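# Push two closed units together so they sit end to end

## Task

Slide the two closed units toward each other until they rest touching end to end.

## Robot and tools

Robot: two arms, left_arm and right_arm. Each has six revolute joints and a parallel gripper. The names are labels only. In the shared frame, left_arm sits on the +y side and right_arm on the -y side. Don't read them as left or right in a camera picture.

Scene frame: metres. The origin is on the table top midway between the arm bases. +x points out over the table, +z points up, +y points toward left_arm. The state line lists, per arm, end_effector_position (x, y, z in metres) and end_effector_quat_wxyz (orientation, w first). Treat this as a rough report; it can be off, more so with the arm stretched far. The reported point lies between the finger pads, roughly 1 cm short of the tips. Fingers extend along the gripper's +z and close along its y.

execute_actions takes "actions", a list that is empty or holds one item. An optional "pictures" boolean asks for camera images. An empty list commands nothing, returns the state and always includes images.
- Move item: {"rows": [...], "steps": n}. n runs 4 to 15 and defaults to 15. Each step lasts 1/30 s.
- Each row covers both arms and holds exactly 14 numbers: the left_arm block, then the right_arm block. Each block is waist, shoulder, elbow, wrist pitch, wrist yaw, wrist roll, opening. Every row needs all 14, even if one arm should stay put; repeat its current angles.
- The six joint values are absolute target angles in radians, in the same form as the Joint positions line. They are not offsets.
- Stated joint ranges, same for both arms: waist -2.618 to 3.054, shoulder 0.000 to 3.142, elbow 0.000 to 3.142, wrist pitch -1.571 to 1.571, wrist yaw -1.571 to 1.571, wrist roll -2.094 to 2.094.
- Opening is an absolute gripper target from -1 (closed) to +1 (fully open).
- You may send 1 to 15 rows. Row k applies at step k, and the last row holds for any remaining steps.
- Wait item: {"steps": n} with no rows, n up to 300. It sends nothing new and lets time pass.

Refusals and clipping: a call is refused and nothing is sent if a joint target is more than 0.036 rad beyond its stated range end and also farther out than that joint's last reading. True joint ends may differ from the stated ones by up to 0.036 rad either way. A target past the real end gets clipped, and the result may say "joint sent to its limit". That line can refer to an earlier action that was still running. No such line does not prove there is room left.

Motion limits: each step, the target sent to a joint stays within a fixed lead of its measured angle:
- waist 0.202 rad
- shoulder 0.258 rad
- elbow 0.238 rad
- wrist pitch 0.573 rad
- wrist yaw and wrist roll 0.522 rad
If the targets would move the gripper more than 70 mm from where it is now, all of that arm's targets are pulled back proportionally. Large moves therefore take several calls.

After a result, arms keep heading toward the last row until motion stalls or a step is HELD. After that, only a new action moves them further. Each action's result is captured 4 steps before the action ends, and those final steps still run afterward.

Result lines:
- Joint positions and Joint velocities: one block per arm, giving the six joints (rad, rad/s) plus the finger pad gap (m, m/s; 0.094 m when fully open).
- grip_measured: the measured opening on the same -1..1 scale you command. Each gripper's reading carries a fixed error of about 1 mm.
- "joint command not followed": the clearance checker altered or blocked joint targets. The rest of the row, such as the gripper, still ran.
- HELD: marks steps on which your row, wholly or partly, was not sent.
- Joint torques: total drive outputs in Joint positions order, without the gripper. They are noisy, biased, and non-zero even in free air.
- MOTOR HOT: appears from 75 °C. At 90 °C that arm is halted for 10 s. At 100 °C it loses hold and falls. Fault lines read OVER-TEMPERATURE FAULT. Avoid holding loads longer than needed.
- Pictures may list camera calibration changes.

Gripping: between the ends of the range, the fingers servo until grip_measured matches your number. To hold something, command about 0.03 below grip_measured for a firm hold, or less below for a lighter one. Pad force tops out around 50–62 N. Parts under about 2 mm thick get less force.

Cameras: cam_high is fixed and overhead, looking down on the table. cam_left_wrist and cam_right_wrist are fisheye cameras on the hands. All images are 504x504, and calibration values are supplied with them.

zoom_image: {"camera": name, "region": [x0, y0, x1, y1]}. The region is in pixels of that camera's latest image, measured from its top-left corner, at most 504x504 in size. It returns an enlarged crop.

finished_scene: {"scene": number of the current scene}. The units must already be end to end and stay that way. Replying without any tool call ends everything.

Cautions:
- Push the units gently, with the grippers closed or the units lightly held; keep them on the table.
- Nothing may leave the table.
- Don't let the arms collide or press on each other.
- Avoid slams, hard shoves and drops.
- An outside force may occasionally tug a held part or nudge a loose one, so recheck positions before finishing.

Each tool is called after ">>>" as name(argument=value, ...) on one line, values as JSON.

## Session

>>> execute_actions(actions=[])

Scene clock: 0.00 s of 6160.00 s.
left_arm: end_effector_position=(+0.1105, +0.0334, +0.3621) grip_measured=+1.000 end_effector_quat_wxyz=(+0.030, -0.013, +0.801, -0.597) | right_arm: end_effector_position=(+0.3508, -0.3744, +0.1453) grip_measured=+1.000 end_effector_quat_wxyz=(+0.078, -0.106, +0.985, -0.111)
Joint positions: left_arm=[-1.122  0.827  1.089 -0.572  0.374 -1.421  0.094] | right_arm=[-0.217  1.611  1.383 -1.116  0.151 -0.485  0.094]
Joint velocities: left_arm=[-0.022 -0.002 -0.017 -0.081  0.022  0.022  0.   ] | right_arm=[-0.022  0.002 -0.012 -0.051 -0.051 -0.022  0.   ]
Joint torques (N m, as the arm reports them, + toward a larger angle): no reading
Motor temperatures (°C, as the motors report them): left_arm=[28 27 29 29 26 27] | right_arm=[26 28 29 27 26 26]
camera_calibration (this result's frames):
cam_left_wrist: T_world_to_cam=[[0.191217, -0.279205, 0.941, -0.353461], [-0.867412, 0.400618, 0.295131, 0.019384], [-0.459383, -0.872668, -0.165581, 0.262938], [0, 0, 0, 1]] pos_world=[0.205191, 0.123004, 0.370423]
cam_right_wrist: T_world_to_cam=[[0.157395, -0.965429, 0.207781, -0.448971], [-0.920676, -0.0673521, 0.384473, 0.277569], [-0.357187, -0.251813, -0.899449, 0.274136], [0, 0, 0, 1]] pos_world=[0.424135, -0.345724, 0.233141]

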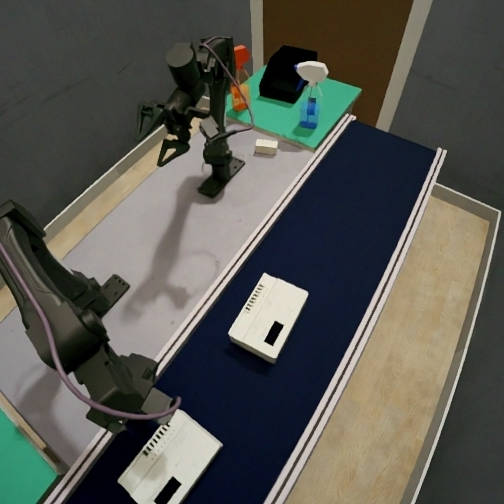

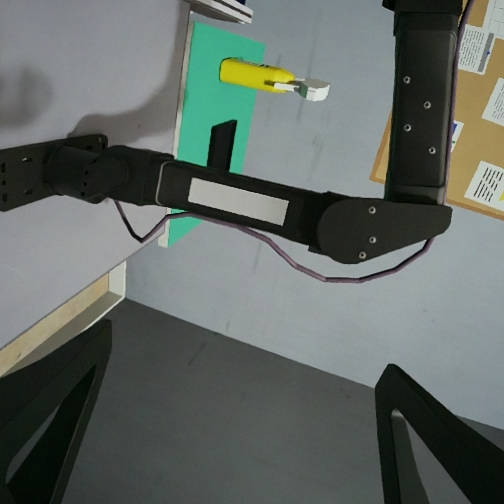

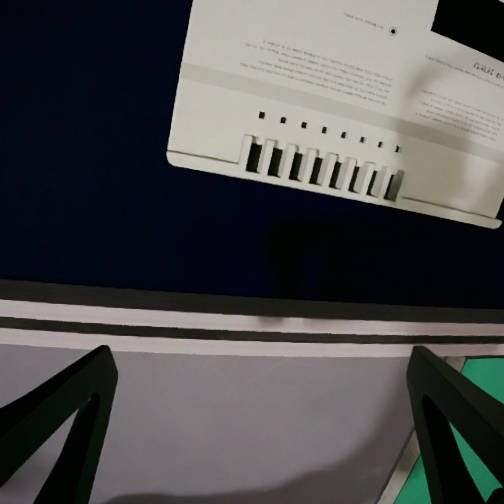

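>>> execute_actions(actions=[{"rows":[[-0.45,1.7,1.7,-1.3,0,1.06,0.7,-0.62,1.8,1.7,-1.0,0,0.9,0.7]]}])

>>> execute_actions(actions=[{"steps":15}])

>>> execute_actions(actions=[{"rows":[[-0.45,1.85,1.85,-1.3,0,1.06,0.7,-0.62,1.95,1.8,-1.0,0,0.9,0.7],[-0.45,1.85,1.85,-1.3,0,1.06,0.7,-0.62,1.95,1.8,-1.0,0,0.9,0.7],[-0.45,1.85,1.85,-1.3,0,1.06,0.7,-0.62,1.95,1.8,-1.0,0,0.9,0.7],[-0.45,2.0,1.95,-1.3,0,1.06,0.7,-0.62,2.05,1.87,-0.95,0,0.9,0.7],[-0.45,2.0,1.95,-1.3,0,1.06,0.7,-0.62,2.05,1.87,-0.95,0,0.9,0.7],[-0.45,2.0,1.95,-1.3,0,1.06,0.7,-0.62,2.05,1.87,-0.95,0,0.9,0.7],[-0.45,2.17,2.02,-1.35,0,1.06,0.7,-0.62,2.17,1.91,-0.93,0,0.9,0.7]]}])

>>> execute_actions(actions=[{"steps":15}], pictures=true)

Scene clock: 0.80 s of 6160.00 s.
left_arm: end_effector_position=(+0.3615, +0.1120, +0.2605) grip_measured=+0.703 end_effector_quat_wxyz=(+0.214, -0.010, +0.961, -0.177) | right_arm: end_effector_position=(+0.3639, -0.5434, +0.1762) grip_measured=+0.703 end_effector_quat_wxyz=(+0.209, +0.529, +0.822, -0.040)
Joint positions: left_arm=[-0.552  1.548  1.666 -1.13   0.074 -0.585  0.08 ] | right_arm=[-0.648  1.806  1.673 -1.011  0.033  0.452  0.08 ]
Joint velocities: left_arm=[ 1.057  1.687  0.291 -0.476 -0.432  2.132  0.   ] | right_arm=[-0.266 -0.012  0.071  0.007  0.022  2.821 -0.001]
Joint torques (N m, as the arm reports them, + toward a larger angle): left_arm=[ 0.46 -6.37  7.21  0.9  -0.01  0.02] | right_arm=[  3.58 -10.29   8.71   1.25  -0.29  -0.1 ]
Motor temperatures (°C, as the motors report them): left_arm=[28 27 29 29 26 27] | right_arm=[26 29 29 27 26 26]
Steps of this call (steps 1 to 13: nothing new was sent; steps 14 to 24: the first 11 steps of this action). Readings (joint positions):
14: left_arm=[-1.100 0.852 1.124 -0.643 0.350 -1.363] | right_arm=[-0.233 1.631 1.411 -1.133 0.127 -0.428]
15: left_arm=[-1.049 0.903 1.188 -0.735 0.305 -1.289] | right_arm=[-0.265 1.668 1.463 -1.136 0.101 -0.356]
17: left_arm=[-0.931 1.042 1.330 -0.901 0.219 -1.127] | right_arm=[-0.351 1.741 1.566 -1.096 0.070 -0.212]
21: left_arm=[-0.687 1.362 1.606 -1.092 0.112 -0.792] | right_arm=[-0.560 1.804 1.661 -1.022 0.033 0.150]
24: the state above

Scene clock: 1.30 s of 6160.00 s.
left_arm: end_effector_position=(+0.3715, +0.1659, +0.1884) grip_measured=+0.703 end_effector_quat_wxyz=(+0.118, +0.583, +0.803, +0.020) | right_arm: end_effector_position=(+0.3728, -0.5329, +0.1765) grip_measured=+0.703 end_effector_quat_wxyz=(+0.212, +0.683, +0.699, +0.020)
Joint positions: left_arm=[-0.444  1.717  1.676 -1.29   0.006  0.82   0.08 ] | right_arm=[-0.628  1.806  1.674 -1.011  0.006  0.882  0.08 ]
Joint velocities: left_arm=[ 0.007 -0.012  0.007 -0.066  0.037  1.59  -0.   ] | right_arm=[-0.002 -0.007 -0.017 -0.066 -0.051  0.066 -0.   ]
Joint torques (N m, as the arm reports them, + toward a larger angle): left_arm=[-0.46 -9.69  8.59  0.78 -0.04 -0.03] | right_arm=[  0.64 -10.13   8.53   1.25  -0.04   0.03]
Motor temperatures (°C, as the motors report them): left_arm=[28 27 30 29 26 27] | right_arm=[26 29 29 27 26 26]
Kept back: nothing.
Steps of this call (steps 1 to 4: the last 4 steps of your previous action; steps 5 to 15: the robot went on to your last target). Readings (joint positions):
1: left_arm=[-0.515 1.608 1.674 -1.152 0.061 -0.491] | right_arm=[-0.652 1.806 1.674 -1.011 0.033 0.541]
2: left_arm=[-0.485 1.661 1.675 -1.172 0.048 -0.392] | right_arm=[-0.650 1.806 1.674 -1.011 0.030 0.613]
4: left_arm=[-0.450 1.738 1.674 -1.213 0.026 -0.195] | right_arm=[-0.638 1.806 1.674 -1.011 0.022 0.716]
8: left_arm=[-0.444 1.752 1.670 -1.265 0.012 0.201] | right_arm=[-0.628 1.806 1.674 -1.011 0.009 0.824]
15: the state above

Scene clock: 1.67 s of 6160.00 s.
left_arm: end_effector_position=(+0.4426, +0.1335, +0.1021) grip_measured=+0.703 end_effector_quat_wxyz=(+0.038, +0.669, +0.742, +0.010) | right_arm: end_effector_position=(+0.4270, -0.5750, +0.0864) grip_measured=+0.703 end_effector_quat_wxyz=(+0.165, +0.694, +0.701, +0.017)
Joint positions: left_arm=[-0.444  2.181  2.    -1.311  0.003  1.032  0.08 ] | right_arm=[-0.628  2.18   1.884 -0.942  0.004  0.895  0.08 ]
Joint velocities: left_arm=[ 0.002  0.965 -0.002 -0.154 -0.081  0.183  0.001] | right_arm=[-0.022  0.672 -0.002  0.007 -0.022  0.022  0.   ]
Joint torques (N m, as the arm reports them, + toward a larger angle): left_arm=[ -0.45 -19.23   8.3    0.43  -0.01   0.07] | right_arm=[  0.62 -17.56   8.59   1.16   0.     0.06]
Motor temperatures (°C, as the motors report them): left_arm=[28 27 30 29 26 27] | right_arm=[26 29 29 27 26 26]
Steps of this call (steps 1 to 11: the first 11 steps of this action). Readings (joint positions):
1: left_arm=[-0.444 1.737 1.707 -1.314 0.005 0.868] | right_arm=[-0.628 1.825 1.697 -1.027 0.006 0.886]
2: left_arm=[-0.444 1.772 1.758 -1.326 0.005 0.906] | right_arm=[-0.628 1.855 1.735 -1.030 0.006 0.888]
4: left_arm=[-0.444 1.847 1.842 -1.317 0.004 0.959] | right_arm=[-0.628 1.924 1.792 -1.011 0.006 0.891]
8: left_arm=[-0.444 2.048 1.982 -1.311 0.004 1.015] | right_arm=[-0.628 2.085 1.875 -0.962 0.006 0.895]
11: the state above

Scene clock: 2.17 s of 6160.00 s.
left_arm: end_effector_position=(+0.4344, +0.1376, +0.0973) grip_measured=+0.703 end_effector_quat_wxyz=(+0.017, +0.677, +0.736, +0.005) | right_arm: end_effector_position=(+0.4267, -0.5746, +0.0753) grip_measured=+0.703 end_effector_quat_wxyz=(+0.154, +0.695, +0.702, +0.016)
Joint positions: left_arm=[-0.444  2.188  1.995 -1.342  0.001  1.052  0.08 ] | right_arm=[-0.628  2.203  1.884 -0.94   0.003  0.897  0.08 ]
Joint velocities: left_arm=[ 0.002 -0.007 -0.012 -0.081  0.081 -0.037 -0.   ] | right_arm=[-0.012  0.002 -0.012  0.037  0.007  0.051 -0.001]
Joint torques (N m, as the arm reports them, + toward a larger angle): left_arm=[ -0.66 -14.14   8.62   0.38  -0.01   0.11] | right_arm=[  0.42 -16.24   8.77   1.06  -0.07   0.02]
Motor temperatures (°C, as the motors report them): left_arm=[28 28 30 29 26 27] | right_arm=[26 29 29 27 26 26]
Kept back: nothing.
Steps of this call (steps 1 to 4: the last 4 steps of your previous action; steps 5 to 15: the robot went on to your last target). Readings (joint positions):
1: left_arm=[-0.444 2.209 1.999 -1.316 0.002 1.036] | right_arm=[-0.628 2.198 1.884 -0.942 0.004 0.896]
2: left_arm=[-0.444 2.225 1.996 -1.320 0.002 1.039] | right_arm=[-0.628 2.208 1.884 -0.942 0.004 0.896]
4: left_arm=[-0.444 2.231 1.995 -1.331 0.001 1.044] | right_arm=[-0.628 2.211 1.884 -0.942 0.003 0.896]
8: left_arm=[-0.444 2.201 1.995 -1.338 0.001 1.049] | right_arm=[-0.628 2.203 1.884 -0.940 0.003 0.896]
15: the state above
camera_calibration (this result's frames):
cam_left_wrist: T_world_to_cam=[[-0.957173, -0.287123, -0.0371583, 0.457948], [-0.266416, 0.823273, 0.501243, -0.0024998], [-0.113327, 0.489675, -0.864509, 0.188999], [0, 0, 0, 1]] pos_world=[0.459088, 0.0409974, 0.181661]
cam_right_wrist: T_world_to_cam=[[-0.963839, 0.00116258, -0.266482, 0.429919], [-0.0913189, 0.938002, 0.334384, 0.588417], [0.250349, 0.346627, -0.903977, 0.272772], [0, 0, 0, 1]] pos_world=[0.399818, -0.646987, 0.164388]

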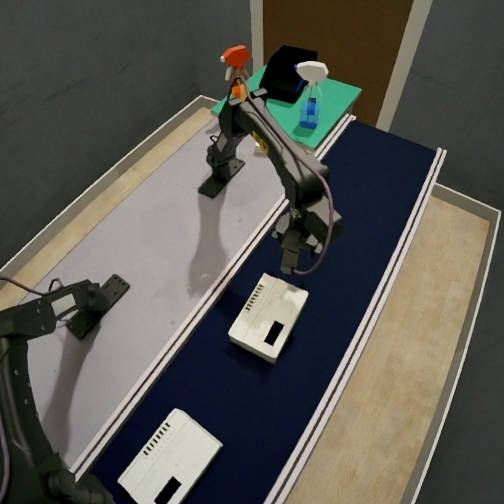

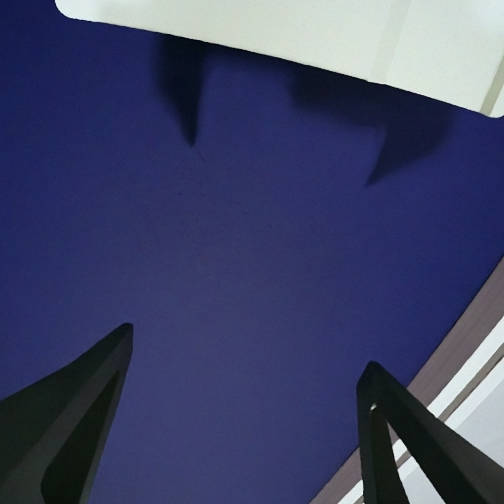

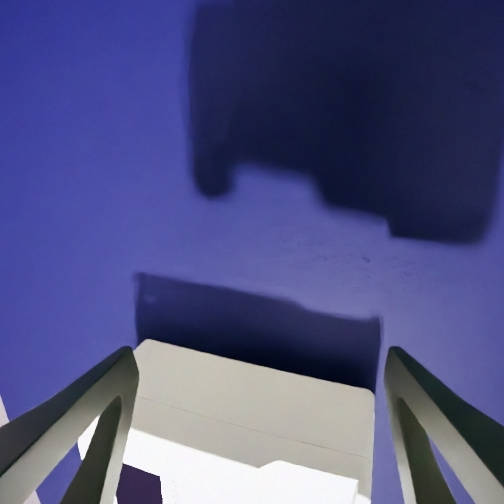

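>>> execute_actions(actions=[{"rows":[[-0.46,2.2,2.02,-1.3,0,1.04,0.7,-0.62,2.19,1.91,-0.9,0,0.88,0.7],[-0.46,2.2,2.02,-1.3,0,1.04,0.7,-0.62,2.19,1.91,-0.9,0,0.88,0.7],[-0.47,2.23,2.02,-1.26,0,1.04,0.7,-0.62,2.21,1.91,-0.88,0,0.88,0.7],[-0.47,2.23,2.02,-1.26,0,1.04,0.7,-0.62,2.21,1.91,-0.88,0,0.88,0.7],[-0.48,2.26,2.02,-1.22,0,1.02,0.7,-0.62,2.23,1.91,-0.87,0,0.88,0.7],[-0.48,2.26,2.02,-1.22,0,1.02,0.7,-0.62,2.23,1.91,-0.87,0,0.88,0.7],[-0.49,2.29,2.02,-1.19,0,1.0,0.7,-0.62,2.245,1.91,-0.87,0,0.88,0.7],[-0.49,2.29,2.02,-1.19,0,1.0,0.7,-0.62,2.245,1.91,-0.87,0,0.88,0.7],[-0.5,2.3,2.02,-1.18,0,1.0,0.7,-0.6,2.245,1.91,-0.87,0,0.9,0.7],[-0.52,2.3,2.02,-1.18,0,1.0,0.7,-0.58,2.245,1.91,-0.88,0,0.92,0.7]]}])

>>> execute_actions(actions=[{"rows":[[-0.52,2.3,2.02,-1.18,0,1.0,0.7,-0.56,2.24,1.91,-0.92,0,0.95,0.7],[-0.52,2.3,2.02,-1.18,0,1.0,0.7,-0.545,2.24,1.91,-0.94,0,0.97,0.7],[-0.52,2.3,2.02,-1.18,0,1.0,0.7,-0.53,2.24,1.91,-0.96,0,0.98,0.7],[-0.52,2.3,2.02,-1.18,0,1.0,0.7,-0.515,2.235,1.91,-0.98,0,1.0,0.7],[-0.52,2.3,2.02,-1.18,0,1.0,0.7,-0.5,2.235,1.91,-1.0,0,1.01,0.7],[-0.52,2.3,2.02,-1.18,0,1.0,0.7,-0.485,2.235,1.91,-1.02,0,1.03,0.7],[-0.52,2.3,2.02,-1.18,0,1.0,0.7,-0.47,2.23,1.91,-1.04,0,1.04,0.7],[-0.52,2.3,2.02,-1.18,0,1.0,0.7,-0.455,2.23,1.91,-1.06,0,1.06,0.7],[-0.52,2.3,2.02,-1.18,0,1.0,0.7,-0.44,2.23,1.91,-1.08,0,1.07,0.7],[-0.52,2.3,2.02,-1.18,0,1.0,0.7,-0.425,2.225,1.91,-1.09,0,1.09,0.7],[-0.52,2.3,2.02,-1.18,0,1.0,0.7,-0.41,2.225,1.91,-1.11,0,1.1,0.7],[-0.52,2.3,2.02,-1.18,0,1.0,0.7,-0.395,2.22,1.91,-1.12,0,1.12,0.7],[-0.52,2.3,2.02,-1.18,0,1.0,0.7,-0.38,2.22,1.91,-1.14,0,1.13,0.7],[-0.52,2.3,2.02,-1.18,0,1.0,0.7,-0.365,2.22,1.91,-1.15,0,1.14,0.7],[-0.52,2.3,2.02,-1.18,0,1.0,0.7,-0.35,2.22,1.91,-1.16,0,1.15,0.7]]}])

>>> execute_actions(actions=[{"steps":14}], pictures=true)

Scene clock: 3.03 s of 6160.00 s.
left_arm: end_effector_position=(+0.4487, +0.1070, +0.0479) grip_measured=+0.703 end_effector_quat_wxyz=(+0.020, +0.682, +0.731, +0.006) | right_arm: end_effector_position=(+0.4369, -0.5760, +0.0605) grip_measured=+0.703 end_effector_quat_wxyz=(+0.158, +0.692, +0.704, +0.018)
Joint positions: left_arm=[-0.492  2.31   2.    -1.219 -0.001  1.019  0.08 ] | right_arm=[-0.618  2.24   1.884 -0.894  0.003  0.899  0.08 ]
Joint velocities: left_arm=[-0.266  0.374 -0.002  0.125 -0.037 -0.066 -0.   ] | right_arm=[ 0.198  0.183  0.012  0.037 -0.066  0.139  0.   ]
Joint torques (N m, as the arm reports them, + toward a larger angle): left_arm=[ -1.13 -16.46   7.95   0.56  -0.01  -0.06] | right_arm=[  1.99 -13.76   8.65   1.09  -0.05   0.03]
Motor temperatures (°C, as the motors report them): left_arm=[28 28 30 29 26 27] | right_arm=[26 30 29 27 26 26]
Steps of this call (steps 1 to 15: the robot went on to your last target; steps 16 to 26: the first 11 steps of this action). Readings (joint positions):
16: left_arm=[-0.444 2.190 1.995 -1.340 0.001 1.052] | right_arm=[-0.628 2.203 1.884 -0.939 0.003 0.895]
17: left_arm=[-0.445 2.191 1.995 -1.334 0.001 1.051] | right_arm=[-0.628 2.203 1.884 -0.935 0.003 0.894]
19: left_arm=[-0.450 2.205 1.998 -1.315 0.000 1.050] | right_arm=[-0.628 2.203 1.884 -0.923 0.003 0.891]
23: left_arm=[-0.470 2.263 2.000 -1.253 -0.000 1.031] | right_arm=[-0.628 2.219 1.884 -0.898 0.003 0.889]
26: the state above

Scene clock: 3.53 s of 6160.00 s.
left_arm: end_effector_position=(+0.4478, +0.0926, +0.0415) grip_measured=+0.703 end_effector_quat_wxyz=(+0.027, +0.689, +0.725, +0.007) | right_arm: end_effector_position=(+0.4584, -0.4945, +0.0499) grip_measured=+0.703 end_effector_quat_wxyz=(+0.099, +0.690, +0.716, +0.024)
Joint positions: left_arm=[-0.52   2.325  2.    -1.19  -0.001  1.008  0.08 ] | right_arm=[-0.456  2.251  1.889 -1.006  0.007  1.041  0.08 ]
Joint velocities: left_arm=[-0.002 -0.012 -0.007 -0.007 -0.022 -0.037 -0.   ] | right_arm=[ 0.525  0.022  0.007 -0.462 -0.037  0.359  0.001]
Joint torques (N m, as the arm reports them, + toward a larger angle): left_arm=[ -0.03 -15.62   8.18   0.63  -0.01  -0.09] | right_arm=[  0.87 -15.68   8.13   0.45  -0.1   -0.01]
Motor temperatures (°C, as the motors report them): left_arm=[28 28 30 29 26 27] | right_arm=[26 30 29 27 26 26]
Steps of this call (steps 1 to 4: the last 4 steps of your previous action; steps 5 to 15: the first 11 steps of this action). Readings (joint positions):
5: left_arm=[-0.520 2.326 2.000 -1.199 -0.001 1.012] | right_arm=[-0.583 2.251 1.884 -0.895 0.002 0.915]
6: left_arm=[-0.520 2.325 2.000 -1.197 -0.001 1.011] | right_arm=[-0.577 2.251 1.884 -0.899 0.002 0.925]
8: left_arm=[-0.520 2.325 2.000 -1.193 -0.001 1.010] | right_arm=[-0.560 2.251 1.884 -0.915 0.006 0.944]
12: left_arm=[-0.520 2.325 2.000 -1.191 -0.001 1.009] | right_arm=[-0.508 2.251 1.887 -0.961 0.007 0.998]
15: the state above

Scene clock: 4.00 s of 6160.00 s.
left_arm: end_effector_position=(+0.4480, +0.0925, +0.0415) grip_measured=+0.703 end_effector_quat_wxyz=(+0.027, +0.688, +0.725, +0.008) | right_arm: end_effector_position=(+0.4523, -0.4316, +0.0455) grip_measured=+0.703 end_effector_quat_wxyz=(+0.033, +0.688, +0.725, +0.015)
Joint positions: left_arm=[-0.52   2.325  2.    -1.189 -0.001  1.008  0.08 ] | right_arm=[-0.344  2.251  1.889 -1.136 -0.002  1.139  0.08 ]
Joint velocities: left_arm=[-0.017  0.022  0.002  0.022 -0.007  0.007  0.   ] | right_arm=[ 0.002 -0.012 -0.002 -0.022 -0.022 -0.007 -0.   ]
Joint torques (N m, as the arm reports them, + toward a larger angle): left_arm=[  0.   -15.72   7.93   0.63   0.02  -0.09] | right_arm=[ -0.72 -15.91   7.97   0.44   0.01   0.09]
Motor temperatures (°C, as the motors report them): left_arm=[28 29 30 29 26 27] | right_arm=[26 30 29 27 26 26]
Kept back: nothing.
Steps of this call (steps 1 to 4: the last 4 steps of your previous action; steps 5 to 14: the robot went on to your last target). Readings (joint positions):
1: left_arm=[-0.520 2.325 2.000 -1.190 -0.001 1.008] | right_arm=[-0.437 2.251 1.889 -1.021 0.007 1.055]
2: left_arm=[-0.520 2.325 2.000 -1.190 -0.001 1.008] | right_arm=[-0.420 2.251 1.889 -1.038 0.007 1.070]
4: left_arm=[-0.520 2.325 2.000 -1.190 -0.001 1.008] | right_arm=[-0.386 2.251 1.889 -1.069 0.006 1.096]
8: left_arm=[-0.520 2.325 2.000 -1.190 -0.001 1.008] | right_arm=[-0.345 2.251 1.889 -1.115 -0.001 1.125]
14: the state above
camera_calibration (this result's frames):
cam_left_wrist: T_world_to_cam=[[-0.965287, -0.255707, -0.0532491, 0.457324], [-0.248501, 0.836318, 0.488692, 0.0575114], [-0.0804288, 0.48496, -0.87083, 0.150441], [0, 0, 0, 1]] pos_world=[0.46784, -0.00411458, 0.127255]
cam_right_wrist: T_world_to_cam=[[-0.995803, -0.0140183, -0.0904415, 0.446358], [-0.0572434, 0.866445, 0.495979, 0.412991], [0.0714099, 0.499075, -0.863612, 0.334798], [0, 0, 0, 1]] pos_world=[0.444218, -0.518666, 0.12467]

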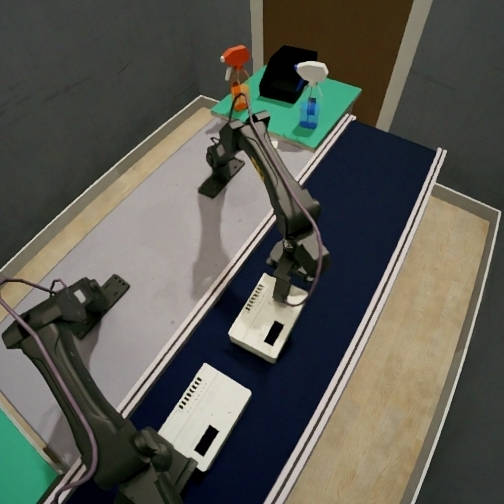

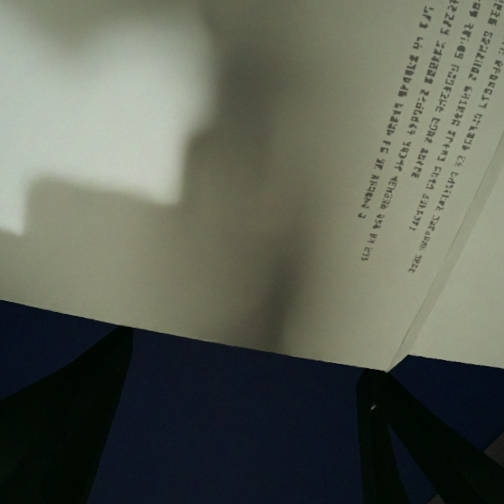

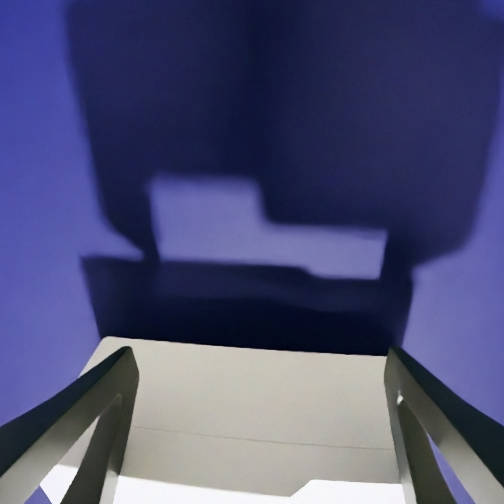

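>>> execute_actions(actions=[{"rows":[[-0.53,2.3,2.02,-1.17,0,1.0,0.7,-0.33,2.21,1.87,-1.16,0,1.17,0.7],[-0.54,2.3,2.02,-1.17,0,1.0,0.7,-0.31,2.2,1.86,-1.16,0,1.19,0.7],[-0.55,2.3,2.02,-1.17,0,0.99,0.7,-0.29,2.195,1.845,-1.16,0,1.21,0.7],[-0.555,2.3,2.02,-1.17,0,0.99,0.7,-0.27,2.19,1.83,-1.15,0,1.23,0.7],[-0.555,2.3,2.02,-1.17,0,0.99,0.7,-0.25,2.18,1.815,-1.15,0,1.25,0.7],[-0.555,2.3,2.02,-1.17,0,0.99,0.7,-0.23,2.175,1.805,-1.15,0,1.27,0.7],[-0.555,2.3,2.02,-1.17,0,0.99,0.7,-0.215,2.17,1.795,-1.15,0,1.28,0.7],[-0.555,2.3,2.02,-1.17,0,0.99,0.7,-0.2,2.165,1.785,-1.14,0,1.3,0.7],[-0.555,2.3,2.02,-1.17,0,0.99,0.7,-0.185,2.16,1.78,-1.14,0,1.31,0.7],[-0.555,2.3,2.02,-1.17,0,0.99,0.7,-0.175,2.16,1.775,-1.14,0,1.32,0.7],[-0.555,2.3,2.02,-1.17,0,0.99,0.7,-0.165,2.155,1.77,-1.14,0,1.33,0.7],[-0.555,2.3,2.02,-1.17,0,0.99,0.7,-0.155,2.155,1.77,-1.14,0,1.34,0.7],[-0.555,2.3,2.02,-1.17,0,0.99,0.7,-0.145,2.155,1.765,-1.14,0,1.35,0.7],[-0.555,2.3,2.02,-1.17,0,0.99,0.7,-0.135,2.155,1.765,-1.14,0,1.35,0.7],[-0.555,2.3,2.02,-1.17,0,0.99,0.7,-0.125,2.155,1.765,-1.14,0,1.36,0.7]]}])

>>> execute_actions(actions=[{"steps":16}], pictures=true)

>>> zoom_image(camera="cam_high", region=[160,260,340,440])

Scene clock: 4.70 s of 6160.00 s.
left_arm: end_effector_position=(+0.4427, +0.0789, +0.0417) grip_measured=+0.703 end_effector_quat_wxyz=(+0.032, +0.697, +0.717, +0.009) | right_arm: end_effector_position=(+0.4488, -0.3631, +0.0444) grip_measured=+0.703 end_effector_quat_wxyz=(+0.015, +0.684, +0.730, +0.005)
Joint positions: left_arm=[-0.552  2.325  2.    -1.18  -0.002  1.     0.08 ] | right_arm=[-0.195  2.192  1.791 -1.138  0.006  1.274  0.08 ]
Joint velocities: left_arm=[-0.002 -0.012 -0.007 -0.051 -0.081  0.051 -0.001] | right_arm=[ 0.569 -0.056 -0.159  0.037 -0.066  0.3   -0.   ]
Joint torques (N m, as the arm reports them, + toward a larger angle): left_arm=[ -0.37 -15.74   8.01   0.66   0.02  -0.1 ] | right_arm=[ -0.28 -15.63   5.13   0.52   0.01   0.03]
Motor temperatures (°C, as the motors report them): left_arm=[28 29 30 29 26 27] | right_arm=[26 30 29 27 26 26]
Steps of this call (steps 1 to 10: the robot went on to your last target; steps 11 to 21: the first 11 steps of this action). Readings (joint positions):
11: left_arm=[-0.520 2.325 2.000 -1.189 -0.001 1.008] | right_arm=[-0.344 2.251 1.887 -1.139 -0.002 1.146]
12: left_arm=[-0.521 2.325 2.000 -1.187 -0.002 1.008] | right_arm=[-0.342 2.247 1.882 -1.139 -0.002 1.152]
14: left_arm=[-0.526 2.325 2.000 -1.184 -0.002 1.005] | right_arm=[-0.331 2.235 1.862 -1.138 0.002 1.176]
18: left_arm=[-0.546 2.325 2.000 -1.181 -0.002 1.001] | right_arm=[-0.262 2.205 1.814 -1.138 0.008 1.234]
21: the state above

Scene clock: 5.23 s of 6160.00 s.
left_arm: end_effector_position=(+0.4438, +0.0811, +0.0417) grip_measured=+0.703 end_effector_quat_wxyz=(+0.030, +0.694, +0.719, +0.014) | right_arm: end_effector_position=(+0.4496, -0.3379, +0.0424) grip_measured=+0.703 end_effector_quat_wxyz=(+0.011, +0.687, +0.727, +0.002)
Joint positions: left_arm=[-0.55   2.325  2.    -1.181 -0.013  0.994  0.08 ] | right_arm=[-0.135  2.187  1.775 -1.138  0.01   1.343  0.08 ]
Joint velocities: left_arm=[-0.022 -0.002 -0.022 -0.037 -0.007 -0.022  0.   ] | right_arm=[ 0.002  0.002 -0.007 -0.007  0.051  0.037 -0.001]
Joint torques (N m, as the arm reports them, + toward a larger angle): left_arm=[ -0.33 -15.82   8.22   0.66   0.08  -0.05] | right_arm=[  0.71 -15.26   5.19   0.54  -0.13   0.17]
Motor temperatures (°C, as the motors report them): left_arm=[28 29 30 29 26 27] | right_arm=[26 31 29 27 26 26]
Kept back: nothing.
Steps of this call (steps 1 to 4: the last 4 steps of your previous action; steps 5 to 16: the robot went on to your last target). Readings (joint positions):
1: left_arm=[-0.552 2.325 2.000 -1.180 -0.002 1.000] | right_arm=[-0.176 2.190 1.785 -1.138 0.004 1.286]
2: left_arm=[-0.552 2.325 2.000 -1.180 -0.002 0.999] | right_arm=[-0.161 2.190 1.781 -1.138 0.002 1.297]
4: left_arm=[-0.552 2.325 2.000 -1.180 -0.003 0.998] | right_arm=[-0.141 2.188 1.777 -1.138 0.003 1.316]
8: left_arm=[-0.550 2.325 2.000 -1.181 -0.013 0.994] | right_arm=[-0.135 2.187 1.775 -1.138 0.007 1.334]
16: the state above
camera_calibration (this result's frames):
cam_left_wrist: T_world_to_cam=[[-0.96825, -0.24093, -0.0666738, 0.451008], [-0.24211, 0.837358, 0.490117, 0.062929], [-0.0622541, 0.490698, -0.869103, 0.147132], [0, 0, 0, 1]] pos_world=[0.461084, -0.01623, 0.127101]
cam_right_wrist: T_world_to_cam=[[-0.999012, -0.0178072, -0.0407167, 0.4428], [-0.0360487, 0.860523, 0.508135, 0.321063], [0.0259892, 0.509101, -0.860314, 0.309219], [0, 0, 0, 1]] pos_world=[0.4459, -0.425821, 0.120912]

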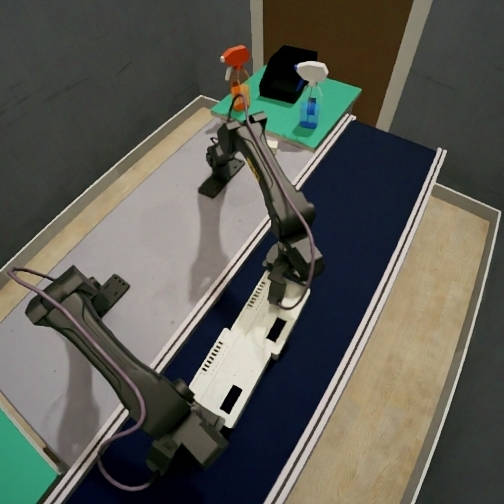

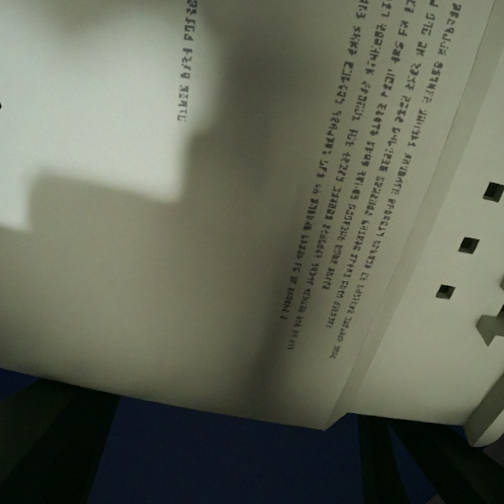

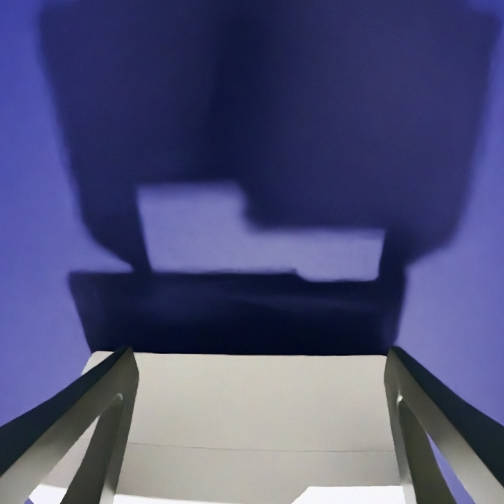

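Region (160, 260, 340, 440) of cam_high's 504x504 image, scaled by 2.800, with more detail than that image has.

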